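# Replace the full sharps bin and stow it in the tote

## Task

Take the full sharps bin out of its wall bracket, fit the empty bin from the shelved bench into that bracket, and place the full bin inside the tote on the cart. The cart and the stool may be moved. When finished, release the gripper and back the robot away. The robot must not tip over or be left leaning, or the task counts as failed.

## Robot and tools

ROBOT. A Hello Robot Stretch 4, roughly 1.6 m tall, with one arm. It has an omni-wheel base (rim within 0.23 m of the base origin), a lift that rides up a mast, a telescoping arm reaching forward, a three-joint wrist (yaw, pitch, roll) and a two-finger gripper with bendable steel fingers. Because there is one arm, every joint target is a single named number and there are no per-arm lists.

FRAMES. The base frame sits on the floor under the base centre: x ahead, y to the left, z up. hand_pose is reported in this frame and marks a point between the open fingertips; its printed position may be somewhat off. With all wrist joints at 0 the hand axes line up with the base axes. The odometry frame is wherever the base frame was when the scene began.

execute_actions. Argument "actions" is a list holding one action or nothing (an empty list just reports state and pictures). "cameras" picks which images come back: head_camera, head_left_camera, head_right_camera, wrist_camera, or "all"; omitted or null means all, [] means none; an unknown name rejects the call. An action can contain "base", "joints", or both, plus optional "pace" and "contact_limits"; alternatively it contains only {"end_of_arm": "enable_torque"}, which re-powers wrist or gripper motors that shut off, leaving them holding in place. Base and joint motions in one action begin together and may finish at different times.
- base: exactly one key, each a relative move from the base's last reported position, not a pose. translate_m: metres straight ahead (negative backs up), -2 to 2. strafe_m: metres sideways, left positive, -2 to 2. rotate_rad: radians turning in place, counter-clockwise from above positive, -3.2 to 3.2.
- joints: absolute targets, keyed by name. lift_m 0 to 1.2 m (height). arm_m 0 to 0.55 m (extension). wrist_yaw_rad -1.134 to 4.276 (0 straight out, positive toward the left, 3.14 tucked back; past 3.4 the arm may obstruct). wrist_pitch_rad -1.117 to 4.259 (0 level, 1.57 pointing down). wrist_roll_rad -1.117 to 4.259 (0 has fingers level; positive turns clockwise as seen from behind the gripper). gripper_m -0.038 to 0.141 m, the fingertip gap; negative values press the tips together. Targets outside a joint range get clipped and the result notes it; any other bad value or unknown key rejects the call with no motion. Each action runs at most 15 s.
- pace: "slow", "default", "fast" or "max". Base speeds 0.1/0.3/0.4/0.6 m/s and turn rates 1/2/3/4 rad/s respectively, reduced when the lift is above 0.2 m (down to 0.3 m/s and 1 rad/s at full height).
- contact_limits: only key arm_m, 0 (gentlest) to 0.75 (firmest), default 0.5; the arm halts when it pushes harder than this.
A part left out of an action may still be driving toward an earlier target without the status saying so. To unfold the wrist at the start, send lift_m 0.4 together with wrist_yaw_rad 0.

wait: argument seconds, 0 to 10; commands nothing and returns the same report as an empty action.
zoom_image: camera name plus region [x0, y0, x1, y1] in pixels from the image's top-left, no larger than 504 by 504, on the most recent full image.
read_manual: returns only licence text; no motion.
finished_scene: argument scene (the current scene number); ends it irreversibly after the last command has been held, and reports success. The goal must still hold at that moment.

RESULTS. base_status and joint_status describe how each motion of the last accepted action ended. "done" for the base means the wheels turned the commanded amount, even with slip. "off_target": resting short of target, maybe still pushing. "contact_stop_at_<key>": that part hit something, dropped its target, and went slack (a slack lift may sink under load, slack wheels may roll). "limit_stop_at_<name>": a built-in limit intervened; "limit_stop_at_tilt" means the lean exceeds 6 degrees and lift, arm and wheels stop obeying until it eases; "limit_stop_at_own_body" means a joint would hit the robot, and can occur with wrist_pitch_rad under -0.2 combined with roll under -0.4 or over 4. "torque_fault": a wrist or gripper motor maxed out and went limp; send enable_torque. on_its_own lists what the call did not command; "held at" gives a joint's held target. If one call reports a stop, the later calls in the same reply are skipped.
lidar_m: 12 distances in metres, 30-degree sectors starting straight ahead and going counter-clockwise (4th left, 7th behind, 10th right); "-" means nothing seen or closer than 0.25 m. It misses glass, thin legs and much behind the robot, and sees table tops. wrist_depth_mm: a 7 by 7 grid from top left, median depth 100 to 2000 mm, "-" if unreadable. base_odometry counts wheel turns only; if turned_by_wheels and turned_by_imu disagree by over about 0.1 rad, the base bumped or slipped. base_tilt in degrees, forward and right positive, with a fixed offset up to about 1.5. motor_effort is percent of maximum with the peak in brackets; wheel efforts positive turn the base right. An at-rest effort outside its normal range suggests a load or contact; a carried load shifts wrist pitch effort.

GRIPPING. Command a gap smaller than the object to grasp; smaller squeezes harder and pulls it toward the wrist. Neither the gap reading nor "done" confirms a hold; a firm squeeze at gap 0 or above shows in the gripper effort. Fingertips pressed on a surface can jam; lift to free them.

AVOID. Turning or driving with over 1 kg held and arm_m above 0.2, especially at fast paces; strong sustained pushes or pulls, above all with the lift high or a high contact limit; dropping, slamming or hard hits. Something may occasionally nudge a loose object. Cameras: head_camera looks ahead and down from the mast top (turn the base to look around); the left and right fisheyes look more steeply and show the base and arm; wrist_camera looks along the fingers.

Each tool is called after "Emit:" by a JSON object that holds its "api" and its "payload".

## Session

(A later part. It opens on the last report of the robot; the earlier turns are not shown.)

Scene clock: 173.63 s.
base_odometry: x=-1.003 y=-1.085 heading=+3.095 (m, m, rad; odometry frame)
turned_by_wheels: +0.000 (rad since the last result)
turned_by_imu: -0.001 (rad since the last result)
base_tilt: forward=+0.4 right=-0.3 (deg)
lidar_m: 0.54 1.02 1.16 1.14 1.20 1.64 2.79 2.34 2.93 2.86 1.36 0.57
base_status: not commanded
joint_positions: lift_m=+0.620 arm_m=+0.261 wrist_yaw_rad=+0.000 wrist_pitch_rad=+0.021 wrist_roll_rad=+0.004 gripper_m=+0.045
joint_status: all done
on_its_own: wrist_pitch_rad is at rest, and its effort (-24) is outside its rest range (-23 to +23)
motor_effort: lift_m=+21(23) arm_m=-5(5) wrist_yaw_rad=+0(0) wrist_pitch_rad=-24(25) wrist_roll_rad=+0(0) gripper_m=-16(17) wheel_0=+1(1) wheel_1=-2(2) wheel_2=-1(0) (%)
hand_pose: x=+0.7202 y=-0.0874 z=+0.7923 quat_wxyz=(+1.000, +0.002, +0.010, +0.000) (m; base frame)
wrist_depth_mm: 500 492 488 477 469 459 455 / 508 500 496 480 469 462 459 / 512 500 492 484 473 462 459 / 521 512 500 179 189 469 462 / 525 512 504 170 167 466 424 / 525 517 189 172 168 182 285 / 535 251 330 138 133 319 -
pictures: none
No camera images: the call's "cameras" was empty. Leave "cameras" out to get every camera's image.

Emit:
{"api": "execute_actions", "payload": {"actions": [{"joints":{"lift_m":0.61},"pace":"slow"}], "cameras": ["wrist_camera"]}}

Scene clock: 178.70 s.
base_odometry: x=-1.003 y=-1.085 heading=+3.095 (m, m, rad; odometry frame)
turned_by_wheels: +0.000 (rad since the last result)
turned_by_imu: +0.000 (rad since the last result)
base_tilt: forward=+0.4 right=-0.2 (deg)
lidar_m: 0.54 1.00 1.20 1.15 1.18 1.68 2.76 2.34 2.96 2.84 1.34 0.55
base_status: not commanded
joint_positions: lift_m=+0.610 arm_m=+0.261 wrist_yaw_rad=+0.000 wrist_pitch_rad=+0.013 wrist_roll_rad=+0.004 gripper_m=+0.045
joint_status: all done
motor_effort: lift_m=+18(20) arm_m=-5(5) wrist_yaw_rad=+0(1) wrist_pitch_rad=-3(25) wrist_roll_rad=-1(1) gripper_m=-18(18) wheel_0=+1(1) wheel_1=-2(2) wheel_2=+0(1) (%)
hand_pose: x=+0.7203 y=-0.0874 z=+0.7849 quat_wxyz=(+1.000, +0.002, +0.006, +0.000) (m; base frame)
wrist_depth_mm: 508 492 484 477 477 462 455 / 508 500 488 477 477 462 459 / 517 504 496 484 473 469 459 / 517 508 496 180 183 469 462 / 521 512 504 171 168 473 382 / 530 512 190 172 169 182 286 / 530 219 329 138 134 319 -
pictures: wrist_camera
Images, in order (width x height): wrist_camera 616x392.

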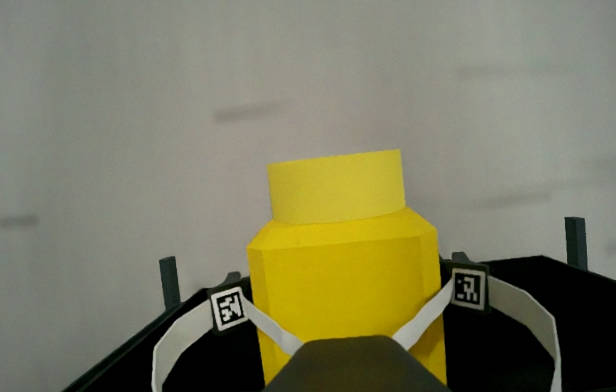

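Touched down. Release.

Emit:
{"api": "execute_actions", "payload": {"actions": [{"joints":{"gripper_m":0.135}}], "cameras": ["wrist_camera"]}}

Emit:
{"api": "execute_actions", "payload": {"actions": [{"joints":{"lift_m":0.72}}], "cameras": []}}

Emit:
{"api": "execute_actions", "payload": {"actions": [{"joints":{"arm_m":0.0}}], "cameras": ["head_camera"]}}

Emit:
{"api": "execute_actions", "payload": {"actions": [{"base":{"rotate_rad":-1.6}}], "cameras": ["head_camera","head_left_camera"]}}

Scene clock: 190.57 s.
base_odometry: x=-1.003 y=-1.085 heading=+3.095 (m, m, rad; odometry frame)
turned_by_wheels: +0.000 (rad since the last result)
turned_by_imu: -0.001 (rad since the last result)
base_tilt: forward=+0.4 right=-0.3 (deg)
lidar_m: 0.52 1.00 1.17 1.11 1.19 1.66 2.77 2.30 2.95 2.83 1.38 0.57
base_status: not commanded
joint_positions: lift_m=+0.610 arm_m=+0.261 wrist_yaw_rad=+0.000 wrist_pitch_rad=+0.013 wrist_roll_rad=+0.004 gripper_m=+0.135
joint_status: all done
motor_effort: lift_m=+18(18) arm_m=-4(5) wrist_yaw_rad=+1(1) wrist_pitch_rad=-5(4) wrist_roll_rad=-1(0) gripper_m=+1(19) wheel_0=+1(1) wheel_1=-2(2) wheel_2=+0(0) (%)
hand_pose: x=+0.7201 y=-0.0874 z=+0.7846 quat_wxyz=(+1.000, +0.002, +0.007, +0.000) (m; base frame)
wrist_depth_mm: 508 496 488 480 469 462 449 / 508 500 496 480 473 469 459 / 508 504 496 484 477 466 459 / 521 508 496 197 200 469 469 / 517 508 500 184 181 322 382 / 525 517 202 185 181 320 300 / 525 234 334 186 181 322 293
pictures: wrist_camera
Images, in order (width x height): wrist_camera 616x392.

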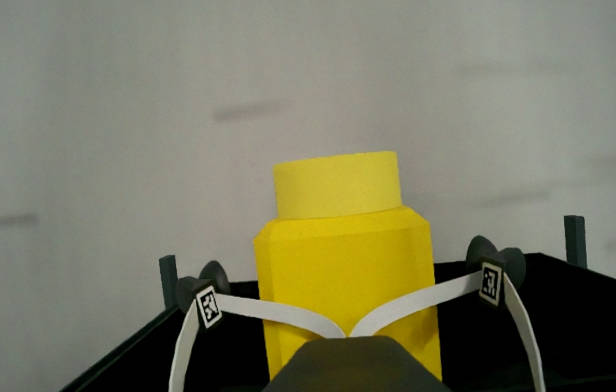

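Scene clock: 192.07 s.
base_odometry: x=-1.003 y=-1.085 heading=+3.095 (m, m, rad; odometry frame)
turned_by_wheels: +0.000 (rad since the last result)
turned_by_imu: +0.000 (rad since the last result)
base_tilt: forward=+0.3 right=-0.3 (deg)
lidar_m: 0.54 1.00 1.19 1.14 1.19 1.67 2.77 2.33 2.94 2.83 1.38 0.53
base_status: not commanded
joint_positions: lift_m=+0.720 arm_m=+0.261 wrist_yaw_rad=+0.000 wrist_pitch_rad=+0.014 wrist_roll_rad=+0.004 gripper_m=+0.135
joint_status: all done
motor_effort: lift_m=+24(25) arm_m=-4(4) wrist_yaw_rad=+0(0) wrist_pitch_rad=-5(5) wrist_roll_rad=-1(2) gripper_m=+3(1) wheel_0=+1(1) wheel_1=-2(2) wheel_2=-1(0) (%)
hand_pose: x=+0.7201 y=-0.0874 z=+0.8941 quat_wxyz=(+1.000, +0.002, +0.007, +0.000) (m; base frame)
wrist_depth_mm: 508 500 484 477 473 462 452 / 512 500 492 480 473 466 459 / 512 504 496 488 480 469 459 / 517 508 500 488 480 473 462 / 521 512 496 492 488 469 466 / 521 517 203 492 480 477 469 / 530 517 504 230 213 480 389
pictures: none
No camera images: the call's "cameras" was empty. Leave "cameras" out to get every camera's image.

Scene clock: 193.97 s.
base_odometry: x=-1.003 y=-1.085 heading=+3.095 (m, m, rad; odometry frame)
turned_by_wheels: +0.000 (rad since the last result)
turned_by_imu: +0.000 (rad since the last result)
base_tilt: forward=+0.4 right=-0.3 (deg)
lidar_m: 0.52 1.01 1.19 1.13 1.18 1.65 2.77 2.31 2.95 2.83 1.39 0.57
base_status: not commanded
joint_positions: lift_m=+0.720 arm_m=+0.003 wrist_yaw_rad=+0.000 wrist_pitch_rad=+0.014 wrist_roll_rad=+0.004 gripper_m=+0.135
joint_status: all done
joint sent to its limit — the command would take arm_m past its lower limit, so that joint was sent only as far as its limit.
motor_effort: lift_m=+24(24) arm_m=-5(5) wrist_yaw_rad=+1(1) wrist_pitch_rad=-6(6) wrist_roll_rad=-2(0) gripper_m=+1(1) wheel_0=+1(1) wheel_1=-2(2) wheel_2=+0(1) (%)
hand_pose: x=+0.4622 y=-0.0874 z=+0.8940 quat_wxyz=(+1.000, +0.002, +0.007, +0.000) (m; base frame)
wrist_depth_mm: 778 750 750 741 723 707 691 / 768 768 750 741 732 707 691 / 778 778 750 750 723 715 707 / 798 778 759 741 741 723 707 / 788 778 759 759 732 715 723 / 798 798 203 445 445 469 723 / 809 788 517 480 389 392 445
pictures: head_camera
Images, in order (width x height): head_camera 420x560.

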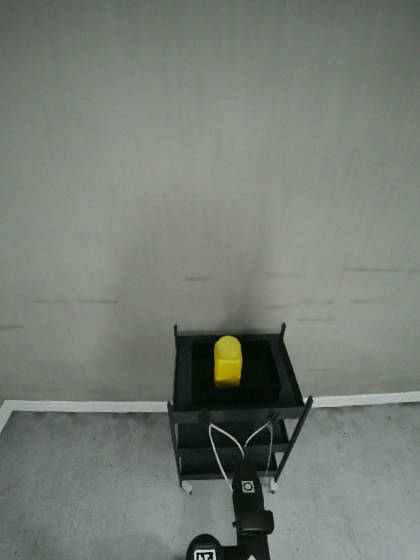

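Scene clock: 196.03 s.
base_odometry: x=-1.003 y=-1.085 heading=+1.496 (m, m, rad; odometry frame)
turned_by_wheels: -1.599 (rad since the last result)
turned_by_imu: -1.573 (rad since the last result)
base_tilt: forward=+0.4 right=-0.3 (deg)
lidar_m: 2.81 1.40 0.56 0.50 0.99 1.17 1.13 1.19 1.64 2.76 2.30 2.93
base_status: done
joint_positions: lift_m=+0.720 arm_m=+0.003 wrist_yaw_rad=+0.000 wrist_pitch_rad=+0.014 wrist_roll_rad=+0.004 gripper_m=+0.135
joint_status: not commanded
motor_effort: lift_m=+22(24) arm_m=-5(5) wrist_yaw_rad=+0(0) wrist_pitch_rad=-6(5) wrist_roll_rad=+0(0) gripper_m=-1(0) wheel_0=+3(9) wheel_1=+3(9) wheel_2=+2(8) (%)
hand_pose: x=+0.4621 y=-0.0874 z=+0.8941 quat_wxyz=(+1.000, +0.002, +0.007, +0.000) (m; base frame)
wrist_depth_mm: 1537 - - - - - - / 1499 - - - - - - / 1430 - - - - - - / 1397 - - - - - - / 1366 1983 - - - - - / 1397 1808 203 - - - - / 1308 1808 - 1983 1863 1921 1708
pictures: head_camera, head_left_camera
Images, in order (width x height): head_camera 420x560, head_left_camera 420x672.

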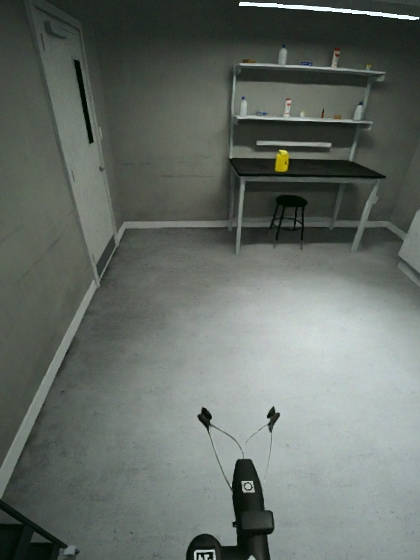

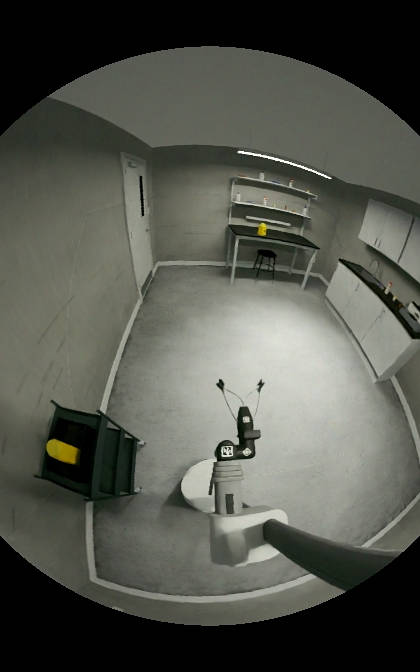

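Emit:
{"api": "execute_actions", "payload": {"actions": [{"base":{"translate_m":2.0},"joints":{"lift_m":0.86,"gripper_m":0.141},"pace":"max"}], "cameras": []}}

Emit:
{"api": "execute_actions", "payload": {"actions": [{"base":{"strafe_m":-0.65},"pace":"max"}], "cameras": ["head_camera","wrist_camera"]}}

Scene clock: 209.70 s.
base_odometry: x=-0.854 y=+0.910 heading=+1.496 (m, m, rad; odometry frame)
turned_by_wheels: +0.000 (rad since the last result)
turned_by_imu: +0.001 (rad since the last result)
base_tilt: forward=+0.3 right=-0.3 (deg)
lidar_m: 1.45 1.35 1.00 0.97 1.01 1.40 3.17 3.25 2.23 2.15 1.13 0.90
base_status: done
joint_positions: lift_m=+0.860 arm_m=+0.003 wrist_yaw_rad=+0.000 wrist_pitch_rad=+0.014 wrist_roll_rad=+0.004 gripper_m=+0.141
joint_status: all done
motor_effort: lift_m=+21(26) arm_m=-5(5) wrist_yaw_rad=+1(0) wrist_pitch_rad=-6(6) wrist_roll_rad=-1(0) gripper_m=+2(0) wheel_0=+2(5) wheel_1=+2(8) wheel_2=+1(11) (%)
hand_pose: x=+0.4621 y=-0.0874 z=+1.0342 quat_wxyz=(+1.000, +0.002, +0.007, +0.000) (m; base frame)
wrist_depth_mm: 1430 1430 1397 1397 1366 1308 1308 / 1397 1464 1366 1397 1366 1205 1336 / 1397 1464 1397 1397 1366 1308 1336 / 1464 1430 1464 1397 1397 1336 1336 / 1397 1499 1397 1397 1366 831 699 / 1336 1430 207 1430 1366 193 569 / 1336 1464 1397 1430 1397 1366 580
pictures: none
No camera images: the call's "cameras" was empty. Leave "cameras" out to get every camera's image.

Scene clock: 212.63 s.
base_odometry: x=-0.206 y=+0.861 heading=+1.496 (m, m, rad; odometry frame)
turned_by_wheels: +0.000 (rad since the last result)
turned_by_imu: -0.004 (rad since the last result)
base_tilt: forward=+0.3 right=-0.3 (deg)
lidar_m: 0.77 0.83 1.67 1.60 1.70 2.04 3.18 3.04 1.60 1.49 1.18 0.82
base_status: done
joint_positions: lift_m=+0.860 arm_m=+0.003 wrist_yaw_rad=+0.000 wrist_pitch_rad=+0.014 wrist_roll_rad=+0.004 gripper_m=+0.141
joint_status: not commanded
motor_effort: lift_m=+21(21) arm_m=-5(5) wrist_yaw_rad=+0(0) wrist_pitch_rad=-6(6) wrist_roll_rad=-1(0) gripper_m=-1(1) wheel_0=+0(9) wheel_1=-1(10) wheel_2=+0(2) (%)
hand_pose: x=+0.4621 y=-0.0874 z=+1.0342 quat_wxyz=(+1.000, +0.002, +0.007, +0.000) (m; base frame)
wrist_depth_mm: 1430 1397 1397 1336 1336 1366 1336 / 1430 1430 1281 1308 1205 1336 1281 / 1430 1430 1430 1397 1336 1366 1336 / 1499 1464 1430 1397 654 1397 1308 / 1499 1430 1430 991 647 627 683 / 1464 1430 207 603 585 193 597 / 1537 1464 1281 621 1430 1205 1366
pictures: head_camera, wrist_camera
Images, in order (width x height): head_camera 420x560, wrist_camera 616x392.

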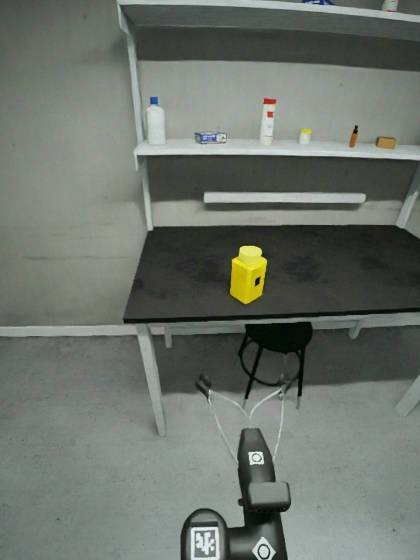

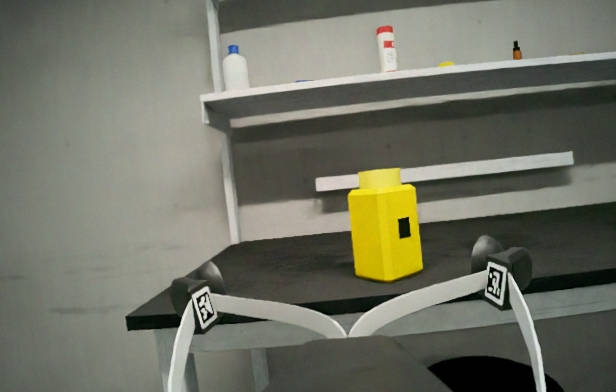

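Emit:
{"api": "zoom_image", "payload": {"camera": "head_camera", "region": [200, 230, 300, 320]}}

Region (200, 230, 300, 320) of head_camera's 420x560 image, scaled by 5.040, with more detail than that image has; it fills the top 454 rows of this view, and the rest is white.

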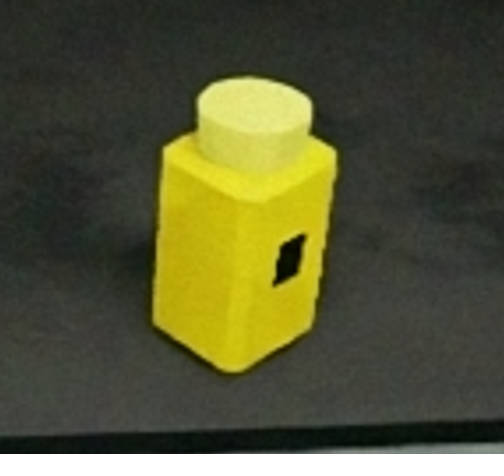

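Emit:
{"api": "execute_actions", "payload": {"actions": [{"base":{"strafe_m":-0.42},"joints":{"wrist_yaw_rad":0.785,"arm_m":0.19},"pace":"fast"}], "cameras": []}}

Emit:
{"api": "execute_actions", "payload": {"actions": [{"base":{"translate_m":0.2}}], "cameras": ["head_camera","wrist_camera"]}}

Scene clock: 250.03 s.
base_odometry: x=+0.213 y=+0.830 heading=+1.496 (m, m, rad; odometry frame)
turned_by_wheels: +0.000 (rad since the last result)
turned_by_imu: -0.003 (rad since the last result)
base_tilt: forward=+0.4 right=-0.3 (deg)
lidar_m: 0.79 0.84 2.13 2.02 2.13 2.33 3.18 1.54 1.13 1.06 1.10 0.85
base_status: done
joint_positions: lift_m=+0.860 arm_m=+0.189 wrist_yaw_rad=+0.785 wrist_pitch_rad=+0.014 wrist_roll_rad=+0.004 gripper_m=+0.141
joint_status: all done
motor_effort: lift_m=+21(21) arm_m=+5(6) wrist_yaw_rad=+0(7) wrist_pitch_rad=-6(5) wrist_roll_rad=+0(0) gripper_m=+0(0) wheel_0=+0(12) wheel_1=+0(11) wheel_2=+0(0) (%)
hand_pose: x=+0.6259 y=+0.1420 z=+1.0342 quat_wxyz=(+0.924, -0.001, +0.007, +0.382) (m; base frame)
wrist_depth_mm: 1756 - - 1661 1281 831 778 / 1708 - - 1708 1098 1060 976 / 1708 - - 1708 1397 1138 946 / 1708 1863 - 1756 500 1060 976 / 1708 1983 - 1661 683 445 676 / 1661 1921 208 580 452 193 427 / 1708 1921 - 676 394 359 317
pictures: none
No camera images: the call's "cameras" was empty. Leave "cameras" out to get every camera's image.

Scene clock: 252.10 s.
base_odometry: x=+0.227 y=+1.029 heading=+1.497 (m, m, rad; odometry frame)
turned_by_wheels: +0.000 (rad since the last result)
turned_by_imu: +0.000 (rad since the last result)
base_tilt: forward=+0.3 right=-0.3 (deg)
lidar_m: 0.60 0.61 0.85 2.02 2.13 2.46 3.38 1.56 1.12 1.07 0.89 0.63
base_status: done
joint_positions: lift_m=+0.860 arm_m=+0.189 wrist_yaw_rad=+0.785 wrist_pitch_rad=+0.014 wrist_roll_rad=+0.004 gripper_m=+0.141
joint_status: not commanded
motor_effort: lift_m=+21(21) arm_m=+5(5) wrist_yaw_rad=+1(0) wrist_pitch_rad=-5(5) wrist_roll_rad=+0(0) gripper_m=+2(2) wheel_0=+2(8) wheel_1=+2(10) wheel_2=+1(10) (%)
hand_pose: x=+0.6260 y=+0.1420 z=+1.0342 quat_wxyz=(+0.924, -0.001, +0.007, +0.382) (m; base frame)
wrist_depth_mm: 1756 - 1808 1397 750 715 759 / 1708 1983 1863 1025 1042 917 798 / 1756 1983 1921 1430 1098 946 778 / 1618 1983 1863 330 1118 946 831 / 1661 - 1983 325 741 640 676 / 1661 1756 207 324 322 194 430 / 1661 1756 389 329 340 336 319
pictures: head_camera, wrist_camera
Images, in order (width x height): head_camera 420x560, wrist_camera 616x392.

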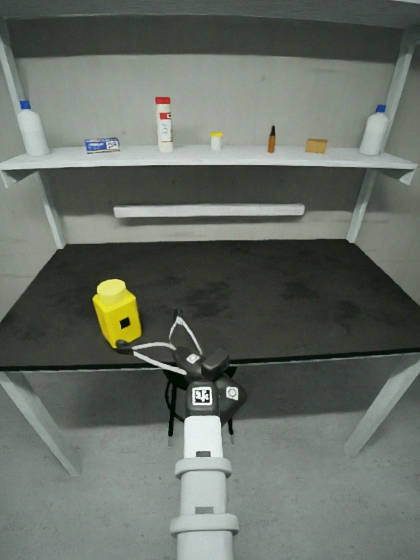

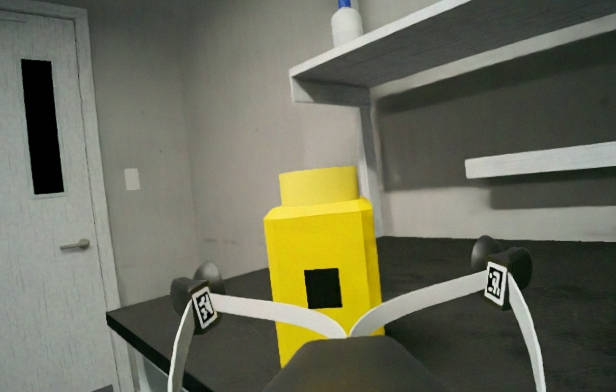

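Emit:
{"api": "execute_actions", "payload": {"actions": [{"base":{"strafe_m":0.065},"joints":{"arm_m":0.222}}], "cameras": ["wrist_camera"]}}

Emit:
{"api": "execute_actions", "payload": {"actions": [{"base":{"strafe_m":0.025},"joints":{"arm_m":0.247},"pace":"slow"}], "cameras": []}}

Emit:
{"api": "execute_actions", "payload": {"actions": [{"base":{"strafe_m":0.025},"joints":{"arm_m":0.272},"pace":"slow"}], "cameras": ["wrist_camera"]}}

Scene clock: 265.60 s.
base_odometry: x=+0.163 y=+1.034 heading=+1.496 (m, m, rad; odometry frame)
turned_by_wheels: +0.000 (rad since the last result)
turned_by_imu: +0.000 (rad since the last result)
base_tilt: forward=+0.4 right=-0.2 (deg)
lidar_m: 0.59 0.62 0.84 1.97 2.05 2.44 3.39 1.68 1.17 1.13 0.90 0.63
base_status: done
joint_positions: lift_m=+0.860 arm_m=+0.221 wrist_yaw_rad=+0.785 wrist_pitch_rad=+0.014 wrist_roll_rad=+0.004 gripper_m=+0.141
joint_status: all done
motor_effort: lift_m=+21(21) arm_m=+5(3) wrist_yaw_rad=-1(0) wrist_pitch_rad=-6(5) wrist_roll_rad=-1(2) gripper_m=+0(3) wheel_0=-2(11) wheel_1=+1(12) wheel_2=+0(2) (%)
hand_pose: x=+0.6579 y=+0.1420 z=+1.0342 quat_wxyz=(+0.924, -0.001, +0.007, +0.382) (m; base frame)
wrist_depth_mm: 1661 1921 1756 1281 715 723 732 / 1708 1863 1808 1336 991 866 778 / 1661 1983 1921 1336 1025 891 732 / 1708 1983 1863 270 265 917 788 / 1618 1921 1921 256 249 634 683 / 1661 1756 208 254 250 193 427 / 1576 459 389 265 248 338 319
pictures: wrist_camera
Images, in order (width x height): wrist_camera 616x392.

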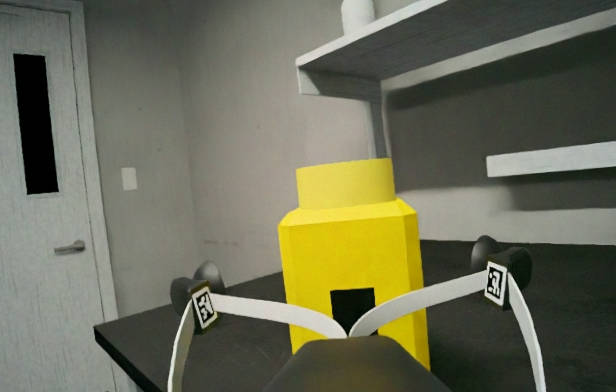

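Scene clock: 266.90 s.
base_odometry: x=+0.138 y=+1.036 heading=+1.496 (m, m, rad; odometry frame)
turned_by_wheels: +0.000 (rad since the last result)
turned_by_imu: +0.000 (rad since the last result)
base_tilt: forward=+0.3 right=-0.3 (deg)
lidar_m: 0.56 0.61 1.98 1.93 2.04 2.42 3.40 1.72 1.22 1.16 0.90 0.63
base_status: done
joint_positions: lift_m=+0.860 arm_m=+0.246 wrist_yaw_rad=+0.785 wrist_pitch_rad=+0.014 wrist_roll_rad=+0.004 gripper_m=+0.141
joint_status: all done
motor_effort: lift_m=+21(21) arm_m=+5(5) wrist_yaw_rad=+0(0) wrist_pitch_rad=-6(5) wrist_roll_rad=+0(2) gripper_m=+1(1) wheel_0=-3(6) wheel_1=+2(8) wheel_2=+0(1) (%)
hand_pose: x=+0.6829 y=+0.1420 z=+1.0342 quat_wxyz=(+0.924, -0.001, +0.007, +0.382) (m; base frame)
wrist_depth_mm: 1661 1921 1661 1229 707 707 715 / 1708 1863 1756 1281 976 854 741 / 1708 1983 1808 1308 991 854 715 / 1618 1921 1863 234 228 878 768 / 1576 1921 1863 221 213 627 683 / 1576 1708 207 220 213 194 430 / 1576 433 389 224 213 340 317
pictures: none
No camera images: the call's "cameras" was empty. Leave "cameras" out to get every camera's image.

Scene clock: 268.20 s.
base_odometry: x=+0.113 y=+1.038 heading=+1.497 (m, m, rad; odometry frame)
turned_by_wheels: +0.000 (rad since the last result)
turned_by_imu: +0.000 (rad since the last result)
base_tilt: forward=+0.4 right=-0.3 (deg)
lidar_m: 0.58 0.61 2.00 1.92 2.01 2.41 3.38 1.76 1.25 1.17 0.90 0.63
base_status: done
joint_positions: lift_m=+0.860 arm_m=+0.271 wrist_yaw_rad=+0.785 wrist_pitch_rad=+0.014 wrist_roll_rad=+0.004 gripper_m=+0.141
joint_status: all done
motor_effort: lift_m=+21(21) arm_m=+5(4) wrist_yaw_rad=+1(0) wrist_pitch_rad=-6(5) wrist_roll_rad=+0(0) gripper_m=+1(2) wheel_0=-2(9) wheel_1=+4(8) wheel_2=+0(0) (%)
hand_pose: x=+0.7079 y=+0.1420 z=+1.0342 quat_wxyz=(+0.924, -0.001, +0.007, +0.382) (m; base frame)
wrist_depth_mm: 1661 1921 1618 1255 699 723 699 / 1618 1921 1661 1205 960 831 723 / 1661 1863 1808 1281 960 854 699 / 1576 1808 1808 196 190 866 741 / 1618 1921 1863 184 178 212 691 / 1661 1921 208 185 177 192 430 / 1537 418 389 188 177 330 309
pictures: wrist_camera
Images, in order (width x height): wrist_camera 616x392.

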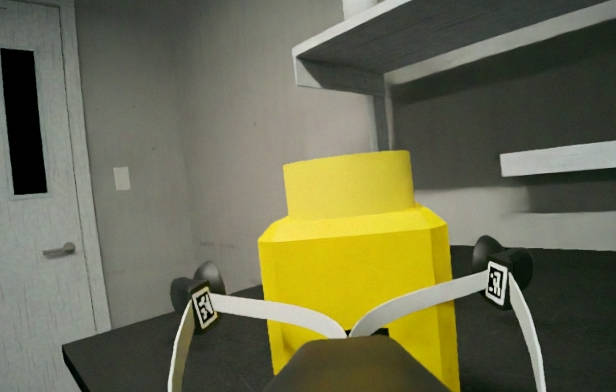

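Emit:
{"api": "execute_actions", "payload": {"actions": [{"joints":{"gripper_m":0.045}}], "cameras": ["wrist_camera"]}}

Emit:
{"api": "execute_actions", "payload": {"actions": [{"joints":{"lift_m":0.9},"pace":"slow"}], "cameras": []}}

Emit:
{"api": "execute_actions", "payload": {"actions": [{"base":{"translate_m":-0.3},"joints":{"arm_m":0.0,"wrist_yaw_rad":0}}], "cameras": []}}

Emit:
{"api": "execute_actions", "payload": {"actions": [{"base":{"rotate_rad":3.19}}], "cameras": ["head_camera"]}}

Scene clock: 280.37 s.
base_odometry: x=+0.113 y=+1.038 heading=+1.497 (m, m, rad; odometry frame)
turned_by_wheels: +0.000 (rad since the last result)
turned_by_imu: -0.001 (rad since the last result)
base_tilt: forward=+0.3 right=-0.3 (deg)
lidar_m: 0.58 0.60 1.99 1.89 2.00 2.40 3.41 1.74 1.23 1.17 0.88 0.62
base_status: not commanded
joint_positions: lift_m=+0.860 arm_m=+0.271 wrist_yaw_rad=+0.785 wrist_pitch_rad=+0.014 wrist_roll_rad=+0.004 gripper_m=+0.045
joint_status: all done
motor_effort: lift_m=+21(21) arm_m=+5(5) wrist_yaw_rad=+0(1) wrist_pitch_rad=-5(5) wrist_roll_rad=-2(1) gripper_m=-19(16) wheel_0=-2(2) wheel_1=+4(4) wheel_2=+0(0) (%)
hand_pose: x=+0.7079 y=+0.1420 z=+1.0342 quat_wxyz=(+0.924, -0.001, +0.007, +0.382) (m; base frame)
wrist_depth_mm: 1708 1863 1661 1229 699 723 715 / 1661 1983 1708 1160 960 842 723 / 1618 1863 1756 1255 976 854 699 / 1618 1921 1863 178 182 878 750 / 1618 1921 1863 172 165 741 683 / 1537 1808 185 172 165 183 424 / 1576 394 392 136 131 332 314
pictures: wrist_camera
Images, in order (width x height): wrist_camera 616x392.

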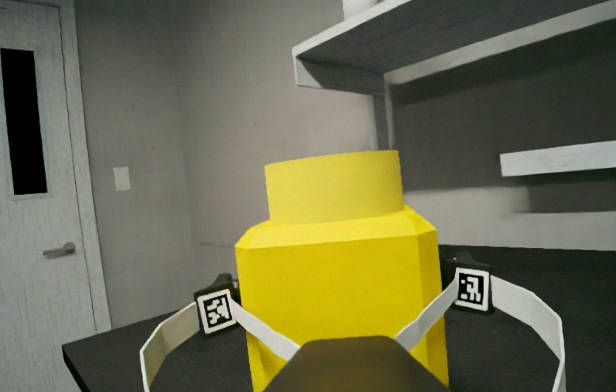

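Scene clock: 281.53 s.
base_odometry: x=+0.113 y=+1.038 heading=+1.497 (m, m, rad; odometry frame)
turned_by_wheels: +0.000 (rad since the last result)
turned_by_imu: +0.000 (rad since the last result)
base_tilt: forward=+0.4 right=-0.3 (deg)
lidar_m: 0.58 0.62 2.00 1.90 2.01 2.39 3.40 1.74 1.24 1.18 0.88 0.62
base_status: not commanded
joint_positions: lift_m=+0.900 arm_m=+0.271 wrist_yaw_rad=+0.785 wrist_pitch_rad=+0.015 wrist_roll_rad=+0.004 gripper_m=+0.045
joint_status: all done
motor_effort: lift_m=+24(28) arm_m=+5(5) wrist_yaw_rad=+0(1) wrist_pitch_rad=-11(10) wrist_roll_rad=-1(1) gripper_m=-20(20) wheel_0=-2(2) wheel_1=+4(4) wheel_2=+0(0) (%)
hand_pose: x=+0.7079 y=+0.1420 z=+1.0735 quat_wxyz=(+0.924, -0.001, +0.008, +0.382) (m; base frame)
wrist_depth_mm: 1708 1808 1618 1255 634 609 668 / 1618 1921 1708 842 917 809 723 / 1618 1921 1756 1255 976 842 732 / 1661 1921 1808 179 182 878 699 / 1618 1863 1863 171 165 831 741 / 1661 1808 185 171 165 183 544 / 1618 477 469 136 131 402 379
pictures: none
No camera images: the call's "cameras" was empty. Leave "cameras" out to get every camera's image.

Scene clock: 284.00 s.
base_odometry: x=+0.091 y=+0.739 heading=+1.496 (m, m, rad; odometry frame)
turned_by_wheels: +0.000 (rad since the last result)
turned_by_imu: -0.001 (rad since the last result)
base_tilt: forward=+0.3 right=-0.3 (deg)
lidar_m: 0.38 0.90 2.01 1.93 2.00 2.18 3.08 2.64 1.25 1.19 1.25 0.43
base_status: done
joint_positions: lift_m=+0.900 arm_m=+0.003 wrist_yaw_rad=+0.000 wrist_pitch_rad=+0.016 wrist_roll_rad=+0.004 gripper_m=+0.045
joint_status: all done
joint sent to its limit — the command would take arm_m past its lower limit, so that joint was sent only as far as its limit.
motor_effort: lift_m=+24(24) arm_m=-5(3) wrist_yaw_rad=+0(4) wrist_pitch_rad=-12(10) wrist_roll_rad=-1(2) gripper_m=-20(21) wheel_0=-3(7) wheel_1=-3(10) wheel_2=+2(10) (%)
hand_pose: x=+0.4621 y=-0.0875 z=+1.0734 quat_wxyz=(+1.000, +0.002, +0.008, +0.000) (m; base frame)
wrist_depth_mm: 1537 1499 1537 1537 1430 1464 1499 / 1576 1499 1537 1499 1464 1430 1281 / 1499 1537 1464 1499 1464 1499 1397 / 1537 1576 1537 178 182 1464 1430 / 1576 1576 1205 171 165 904 820 / 842 778 185 171 165 184 707 / 778 1160 1464 136 131 1499 1430
pictures: none
No camera images: the call's "cameras" was empty. Leave "cameras" out to get every camera's image.

Scene clock: 286.97 s.
base_odometry: x=+0.091 y=+0.739 heading=-1.598 (m, m, rad; odometry frame)
turned_by_wheels: +3.190 (rad since the last result)
turned_by_imu: +3.135 (rad since the last result)
base_tilt: forward=+0.4 right=-0.3 (deg)
lidar_m: 0.40 2.52 1.25 1.18 1.24 0.94 0.88 0.94 2.00 1.93 2.02 0.43
base_status: done
joint_positions: lift_m=+0.900 arm_m=+0.003 wrist_yaw_rad=+0.000 wrist_pitch_rad=+0.016 wrist_roll_rad=+0.004 gripper_m=+0.045
joint_status: not commanded
motor_effort: lift_m=+23(24) arm_m=-5(5) wrist_yaw_rad=+1(0) wrist_pitch_rad=-12(10) wrist_roll_rad=+0(0) gripper_m=-22(20) wheel_0=-2(9) wheel_1=-1(10) wheel_2=-3(8) (%)
hand_pose: x=+0.4621 y=-0.0874 z=+1.0735 quat_wxyz=(+1.000, +0.002, +0.008, +0.000) (m; base frame)
wrist_depth_mm: - - - - - - - / - - - - - - - / - - - - - - - / - - - 178 182 - - / - - - 171 165 - - / - - 185 171 165 183 - / - - - 135 132 - 1983
pictures: head_camera
Images, in order (width x height): head_camera 420x560.

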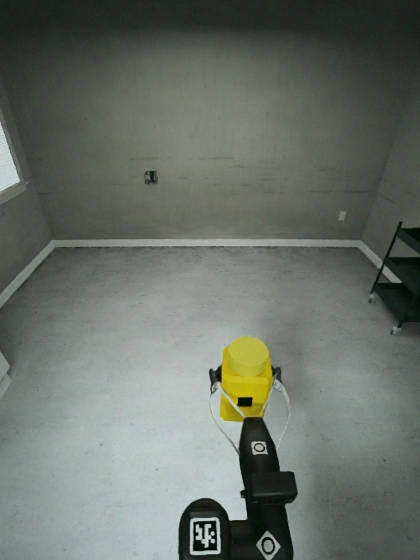

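Emit:
{"api": "execute_actions", "payload": {"actions": [{"base":{"translate_m":2.0},"pace":"max"}], "cameras": []}}

Emit:
{"api": "execute_actions", "payload": {"actions": [{"base":{"strafe_m":0.6},"pace":"max"}], "cameras": ["head_camera","wrist_camera"]}}

Scene clock: 308.00 s.
base_odometry: x=+0.038 y=-1.260 heading=-1.597 (m, m, rad; odometry frame)
turned_by_wheels: +0.000 (rad since the last result)
turned_by_imu: +0.001 (rad since the last result)
base_tilt: forward=+0.4 right=-0.3 (deg)
lidar_m: 0.39 1.04 1.54 1.75 1.43 1.71 3.64 2.77 1.61 1.53 1.48 0.42
base_status: done
joint_positions: lift_m=+0.900 arm_m=+0.003 wrist_yaw_rad=+0.000 wrist_pitch_rad=+0.016 wrist_roll_rad=+0.004 gripper_m=+0.045
joint_status: not commanded
motor_effort: lift_m=+23(23) arm_m=-5(5) wrist_yaw_rad=+1(1) wrist_pitch_rad=-10(10) wrist_roll_rad=+0(0) gripper_m=-19(21) wheel_0=+1(5) wheel_1=+2(7) wheel_2=+2(11) (%)
hand_pose: x=+0.4621 y=-0.0874 z=+1.0735 quat_wxyz=(+1.000, +0.002, +0.008, +0.000) (m; base frame)
wrist_depth_mm: 866 842 842 831 809 778 759 / 866 854 842 809 798 778 768 / 854 878 842 820 798 788 788 / 891 866 842 178 182 788 778 / 891 866 842 170 165 798 788 / 878 866 186 172 165 183 778 / 917 878 866 136 131 809 788
pictures: none
No camera images: the call's "cameras" was empty. Leave "cameras" out to get every camera's image.

Scene clock: 310.87 s.
base_odometry: x=+0.638 y=-1.276 heading=-1.597 (m, m, rad; odometry frame)
turned_by_wheels: +0.000 (rad since the last result)
turned_by_imu: +0.001 (rad since the last result)
base_tilt: forward=+0.4 right=-0.2 (deg)
lidar_m: 0.39 1.10 1.18 1.14 1.15 0.97 3.16 3.60 2.68 2.14 1.49 0.42
base_status: done
joint_positions: lift_m=+0.900 arm_m=+0.003 wrist_yaw_rad=+0.000 wrist_pitch_rad=+0.016 wrist_roll_rad=+0.004 gripper_m=+0.045
joint_status: not commanded
motor_effort: lift_m=+23(23) arm_m=-5(5) wrist_yaw_rad=-1(1) wrist_pitch_rad=-11(11) wrist_roll_rad=-1(1) gripper_m=-20(21) wheel_0=+1(10) wheel_1=-1(12) wheel_2=+1(2) (%)
hand_pose: x=+0.4621 y=-0.0874 z=+1.0735 quat_wxyz=(+1.000, +0.002, +0.008, +0.000) (m; base frame)
wrist_depth_mm: 878 854 842 831 798 788 778 / 866 878 842 820 820 788 788 / 878 866 878 831 809 798 788 / 904 866 854 179 183 798 788 / 904 891 866 171 165 809 788 / 891 904 184 172 165 183 798 / 917 904 891 136 131 820 798
pictures: head_camera, wrist_camera
Images, in order (width x height): head_camera 420x560, wrist_camera 616x392.

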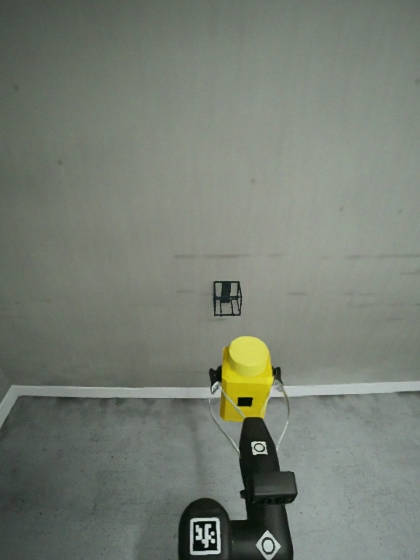

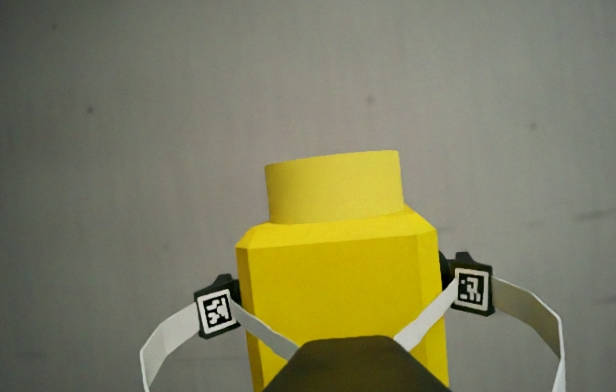

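Emit:
{"api": "execute_actions", "payload": {"actions": [{"base":{"translate_m":0.21},"joints":{"arm_m":0.15,"lift_m":0.74,"wrist_yaw_rad":0.065}}], "cameras": ["head_camera","wrist_camera"]}}

Emit:
{"api": "zoom_image", "payload": {"camera": "head_camera", "region": [160, 280, 300, 420]}}

Scene clock: 327.63 s.
base_odometry: x=+0.632 y=-1.486 heading=-1.597 (m, m, rad; odometry frame)
turned_by_wheels: +0.000 (rad since the last result)
turned_by_imu: +0.000 (rad since the last result)
base_tilt: forward=+0.3 right=-0.2 (deg)
lidar_m: 0.55 0.89 1.19 1.11 1.24 1.16 2.45 3.61 2.23 2.19 1.18 0.86
base_status: done
joint_positions: lift_m=+0.740 arm_m=+0.149 wrist_yaw_rad=+0.065 wrist_pitch_rad=+0.016 wrist_roll_rad=+0.004 gripper_m=+0.045
joint_status: all done
motor_effort: lift_m=+20(17) arm_m=+5(7) wrist_yaw_rad=-1(7) wrist_pitch_rad=-10(11) wrist_roll_rad=-1(1) gripper_m=-20(18) wheel_0=+3(8) wheel_1=+2(8) wheel_2=+0(10) (%)
hand_pose: x=+0.6136 y=-0.0685 z=+0.9138 quat_wxyz=(+0.999, +0.002, +0.008, +0.033) (m; base frame)
wrist_depth_mm: 517 504 480 466 449 436 424 / 525 508 488 466 455 436 427 / 535 512 492 466 455 442 430 / 535 517 496 178 182 449 430 / 544 521 496 171 165 445 430 / 544 525 185 171 165 183 439 / 549 535 504 135 131 449 439
pictures: head_camera, wrist_camera
Images, in order (width x height): head_camera 420x560, wrist_camera 616x392.

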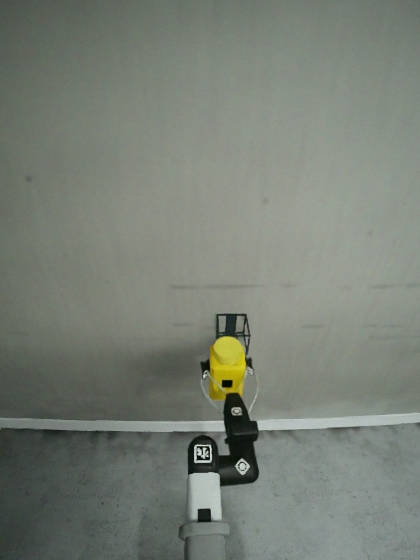

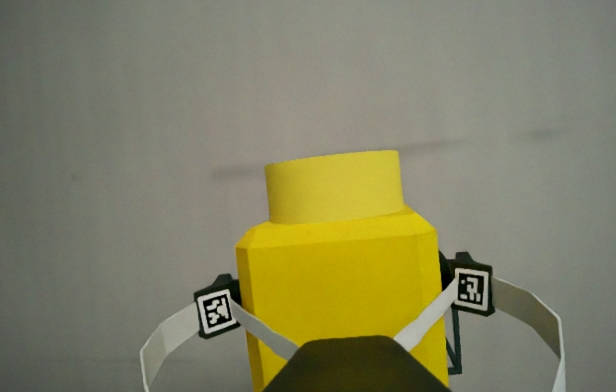

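Region (160, 280, 300, 420) of head_camera's 420x560 image, scaled by 3.600, with more detail than that image has.

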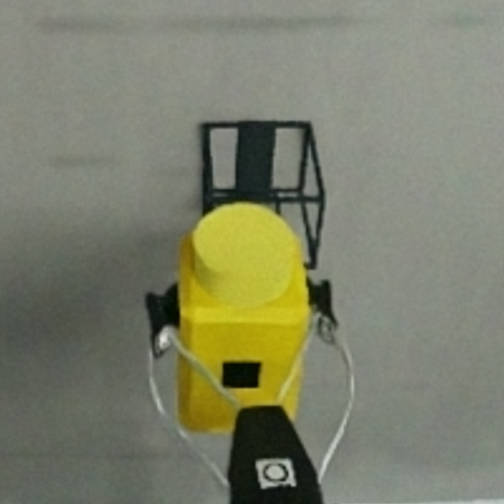

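Emit:
{"api": "execute_actions", "payload": {"actions": [{"base":{"strafe_m":-0.03},"joints":{"lift_m":0.85}}], "cameras": []}}

Emit:
{"api": "execute_actions", "payload": {"actions": [{"joints":{"arm_m":0.335},"contact_limits":{"arm_m":0.15}}], "cameras": ["head_camera","head_left_camera","head_right_camera"]}}

Emit:
{"api": "zoom_image", "payload": {"camera": "head_camera", "region": [160, 250, 300, 390]}}

Scene clock: 346.70 s.
base_odometry: x=+0.602 y=-1.485 heading=-1.597 (m, m, rad; odometry frame)
turned_by_wheels: +0.000 (rad since the last result)
turned_by_imu: -0.001 (rad since the last result)
base_tilt: forward=+0.4 right=-0.3 (deg)
lidar_m: 0.54 0.87 1.19 1.14 1.23 1.19 2.62 3.52 2.19 2.13 1.21 0.84
base_status: done
joint_positions: lift_m=+0.850 arm_m=+0.149 wrist_yaw_rad=+0.065 wrist_pitch_rad=+0.016 wrist_roll_rad=+0.004 gripper_m=+0.045
joint_status: all done
motor_effort: lift_m=+24(31) arm_m=+5(5) wrist_yaw_rad=-1(1) wrist_pitch_rad=-12(11) wrist_roll_rad=+0(2) gripper_m=-20(18) wheel_0=+1(9) wheel_1=-1(7) wheel_2=+0(1) (%)
hand_pose: x=+0.6136 y=-0.0685 z=+1.0234 quat_wxyz=(+0.999, +0.002, +0.008, +0.033) (m; base frame)
wrist_depth_mm: 517 508 480 462 449 433 421 / 525 504 484 466 455 436 421 / 525 504 488 469 449 442 430 / 535 512 496 178 182 442 433 / 544 517 500 171 165 442 436 / 549 525 185 171 165 183 436 / 554 525 508 136 132 455 445
pictures: none
No camera images: the call's "cameras" was empty. Leave "cameras" out to get every camera's image.

Scene clock: 348.33 s.
base_odometry: x=+0.602 y=-1.485 heading=-1.597 (m, m, rad; odometry frame)
turned_by_wheels: +0.000 (rad since the last result)
turned_by_imu: +0.000 (rad since the last result)
base_tilt: forward=+0.4 right=-0.3 (deg)
lidar_m: 0.75 0.89 1.19 1.16 1.25 1.16 2.58 3.58 2.19 2.14 1.17 0.86
base_status: not commanded
joint_positions: lift_m=+0.850 arm_m=+0.334 wrist_yaw_rad=+0.065 wrist_pitch_rad=+0.016 wrist_roll_rad=+0.004 gripper_m=+0.045
joint_status: all done
motor_effort: lift_m=+24(24) arm_m=+5(5) wrist_yaw_rad=+0(0) wrist_pitch_rad=-10(11) wrist_roll_rad=-1(0) gripper_m=-20(19) wheel_0=+1(1) wheel_1=-1(1) wheel_2=+0(0) (%)
contact_limits: arm_m 0.15
hand_pose: x=+0.7986 y=-0.0685 z=+1.0235 quat_wxyz=(+0.999, +0.002, +0.008, +0.033) (m; base frame)
wrist_depth_mm: 317 304 293 283 273 262 256 / 319 306 293 286 273 265 257 / 322 307 294 283 273 267 259 / 324 314 300 178 182 268 262 / 329 314 301 171 165 271 263 / 329 319 185 171 165 184 264 / 334 320 307 136 131 272 -
pictures: head_camera, head_left_camera, head_right_camera
Images, in order (width x height): head_camera 420x560, head_left_camera 420x672, head_right_camera 420x672.

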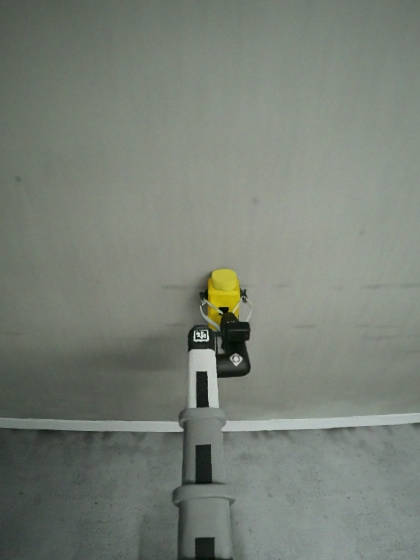

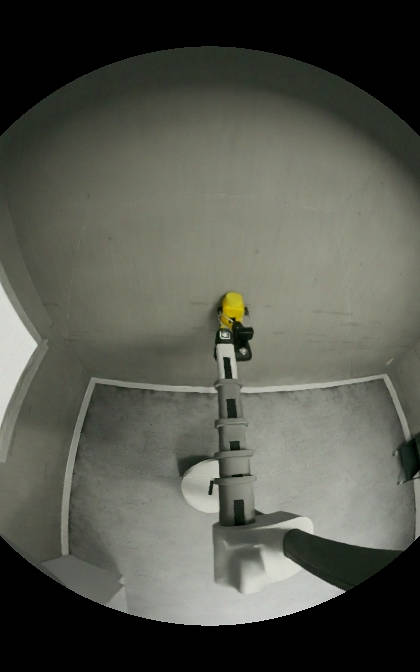

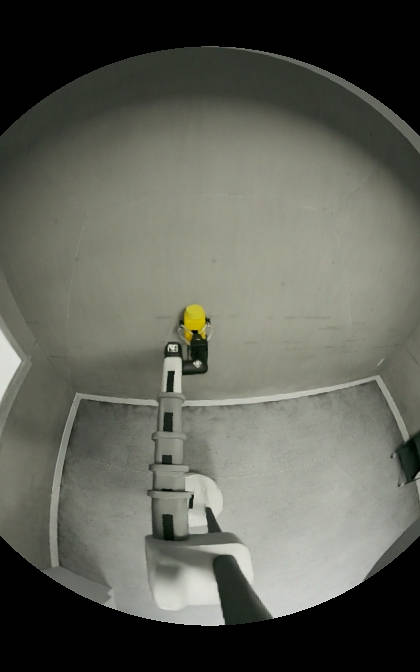

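Region (160, 250, 300, 390) of head_camera's 420x560 image, scaled by 3.600, with more detail than that image has.

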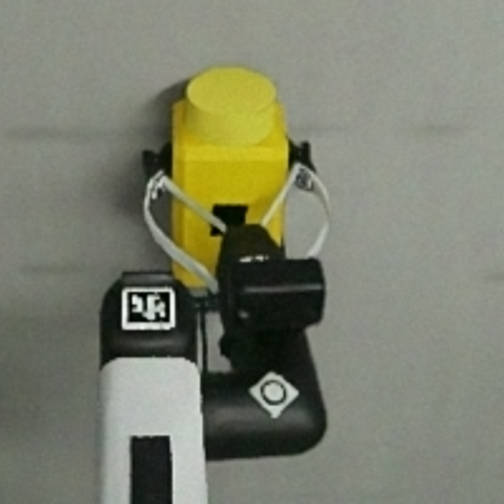

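Emit:
{"api": "execute_actions", "payload": {"actions": [{"joints":{"arm_m":0.343},"pace":"slow","contact_limits":{"arm_m":0.15}}], "cameras": []}}

Emit:
{"api": "execute_actions", "payload": {"actions": [{"joints":{"lift_m":0.805},"pace":"slow"}], "cameras": ["wrist_camera"]}}

Scene clock: 357.73 s.
base_odometry: x=+0.602 y=-1.485 heading=-1.597 (m, m, rad; odometry frame)
turned_by_wheels: +0.000 (rad since the last result)
turned_by_imu: -0.001 (rad since the last result)
base_tilt: forward=+0.3 right=-0.3 (deg)
lidar_m: 0.74 0.87 1.20 1.15 1.28 1.21 2.63 3.55 2.21 2.12 1.17 0.89
base_status: not commanded
joint_positions: lift_m=+0.850 arm_m=+0.342 wrist_yaw_rad=+0.065 wrist_pitch_rad=+0.016 wrist_roll_rad=+0.004 gripper_m=+0.045
joint_status: all done
motor_effort: lift_m=+24(24) arm_m=+5(2) wrist_yaw_rad=-1(0) wrist_pitch_rad=-11(11) wrist_roll_rad=+0(1) gripper_m=-19(21) wheel_0=+1(1) wheel_1=-1(1) wheel_2=+0(0) (%)
contact_limits: arm_m 0.15
hand_pose: x=+0.8066 y=-0.0685 z=+1.0235 quat_wxyz=(+0.999, +0.002, +0.008, +0.033) (m; base frame)
wrist_depth_mm: 304 297 283 273 265 255 249 / 309 298 286 274 266 257 251 / 312 300 289 277 265 259 252 / 315 303 293 179 182 263 253 / 317 306 294 171 166 259 255 / 319 309 185 171 165 183 257 / 322 312 298 136 131 266 -
pictures: none
No camera images: the call's "cameras" was empty. Leave "cameras" out to get every camera's image.

Scene clock: 358.97 s.
base_odometry: x=+0.602 y=-1.485 heading=-1.597 (m, m, rad; odometry frame)
turned_by_wheels: +0.000 (rad since the last result)
turned_by_imu: +0.000 (rad since the last result)
base_tilt: forward=+0.3 right=-0.3 (deg)
lidar_m: 0.75 0.89 1.21 1.15 1.25 1.19 2.61 3.56 2.21 2.13 1.19 0.85
base_status: not commanded
joint_positions: lift_m=+0.806 arm_m=+0.342 wrist_yaw_rad=+0.064 wrist_pitch_rad=-0.003 wrist_roll_rad=+0.005 gripper_m=+0.045
joint_status: all done
on_its_own: wrist_pitch_rad is at rest, and its effort (+44) is outside its rest range (-23 to +23)
motor_effort: lift_m=+12(23) arm_m=+5(5) wrist_yaw_rad=+3(3) wrist_pitch_rad=+44(44) wrist_roll_rad=-3(7) gripper_m=-19(20) wheel_0=+1(1) wheel_1=-1(1) wheel_2=+0(0) (%)
hand_pose: x=+0.8065 y=-0.0688 z=+0.9849 quat_wxyz=(+0.999, +0.003, -0.002, +0.032) (m; base frame)
wrist_depth_mm: 314 303 289 279 268 260 252 / 314 303 291 282 270 260 255 / 315 303 291 279 268 263 255 / 317 304 291 179 182 263 254 / 319 306 293 171 165 262 254 / 319 309 186 172 165 185 256 / 322 307 296 136 131 265 -
pictures: wrist_camera
Images, in order (width x height): wrist_camera 616x392.

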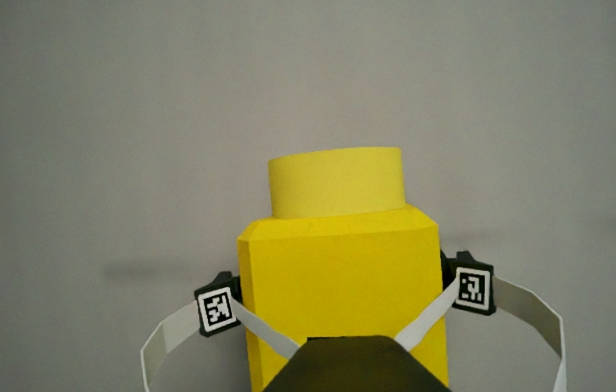

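Emit:
{"api": "execute_actions", "payload": {"actions": [{"joints":{"lift_m":0.835},"pace":"slow"}], "cameras": ["head_left_camera","head_right_camera"]}}

Emit:
{"api": "zoom_image", "payload": {"camera": "head_left_camera", "region": [190, 280, 280, 370]}}

Emit:
{"api": "zoom_image", "payload": {"camera": "head_right_camera", "region": [150, 290, 240, 380]}}

Scene clock: 368.97 s.
base_odometry: x=+0.602 y=-1.485 heading=-1.597 (m, m, rad; odometry frame)
turned_by_wheels: +0.000 (rad since the last result)
turned_by_imu: -0.001 (rad since the last result)
base_tilt: forward=+0.4 right=-0.2 (deg)
lidar_m: 0.74 0.88 1.21 1.15 1.27 1.18 2.61 3.53 2.20 2.12 1.18 0.88
base_status: not commanded
joint_positions: lift_m=+0.835 arm_m=+0.342 wrist_yaw_rad=+0.065 wrist_pitch_rad=+0.015 wrist_roll_rad=+0.004 gripper_m=+0.045
joint_status: all done
motor_effort: lift_m=+25(25) arm_m=+5(5) wrist_yaw_rad=+2(3) wrist_pitch_rad=-10(43) wrist_roll_rad=-1(7) gripper_m=-20(19) wheel_0=+1(1) wheel_1=-1(1) wheel_2=+0(0) (%)
hand_pose: x=+0.8065 y=-0.0686 z=+1.0085 quat_wxyz=(+0.999, +0.002, +0.008, +0.032) (m; base frame)
wrist_depth_mm: 307 294 282 273 265 256 248 / 309 298 287 277 265 258 251 / 310 301 291 278 266 259 253 / 317 304 291 178 182 262 253 / 317 306 293 171 165 262 257 / 320 309 185 171 165 183 257 / 324 310 297 136 131 267 -
pictures: head_left_camera, head_right_camera
Images, in order (width x height): head_left_camera 420x672, head_right_camera 420x672.

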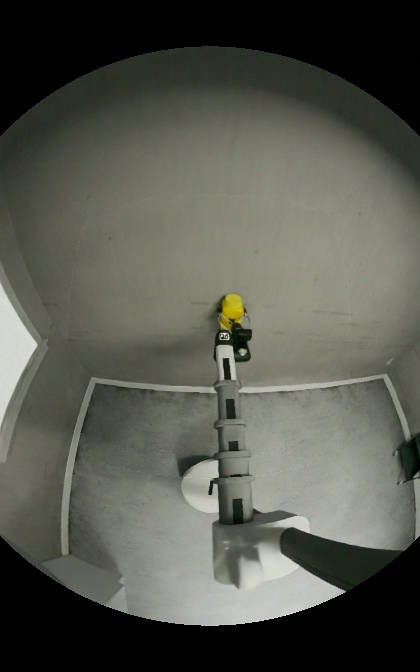

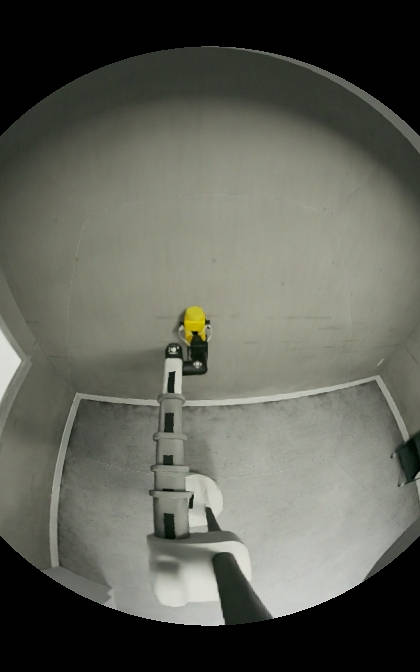

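Region (190, 280, 280, 370) of head_left_camera's 420x672 image, scaled by 5.600, with more detail than that image has.

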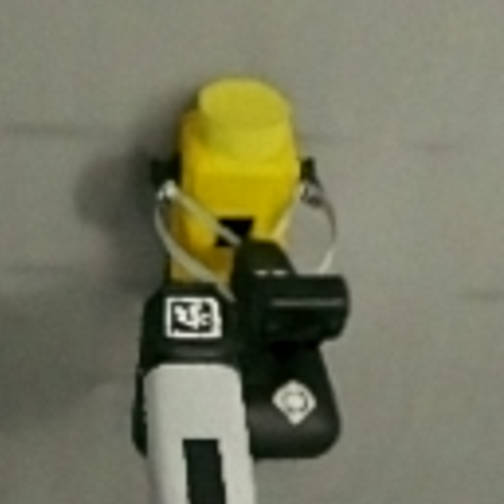

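Region (150, 290, 240, 380) of head_right_camera's 420x672 image, scaled by 5.600, with more detail than that image has.

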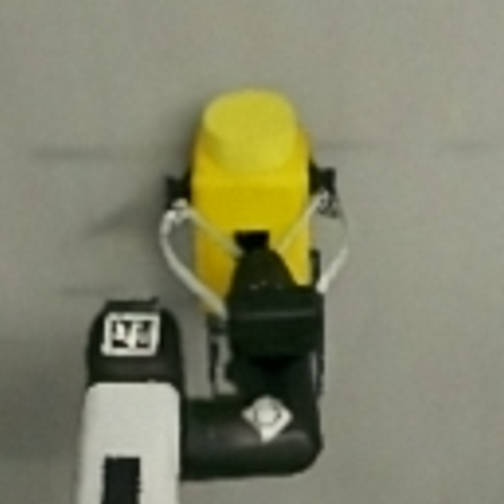

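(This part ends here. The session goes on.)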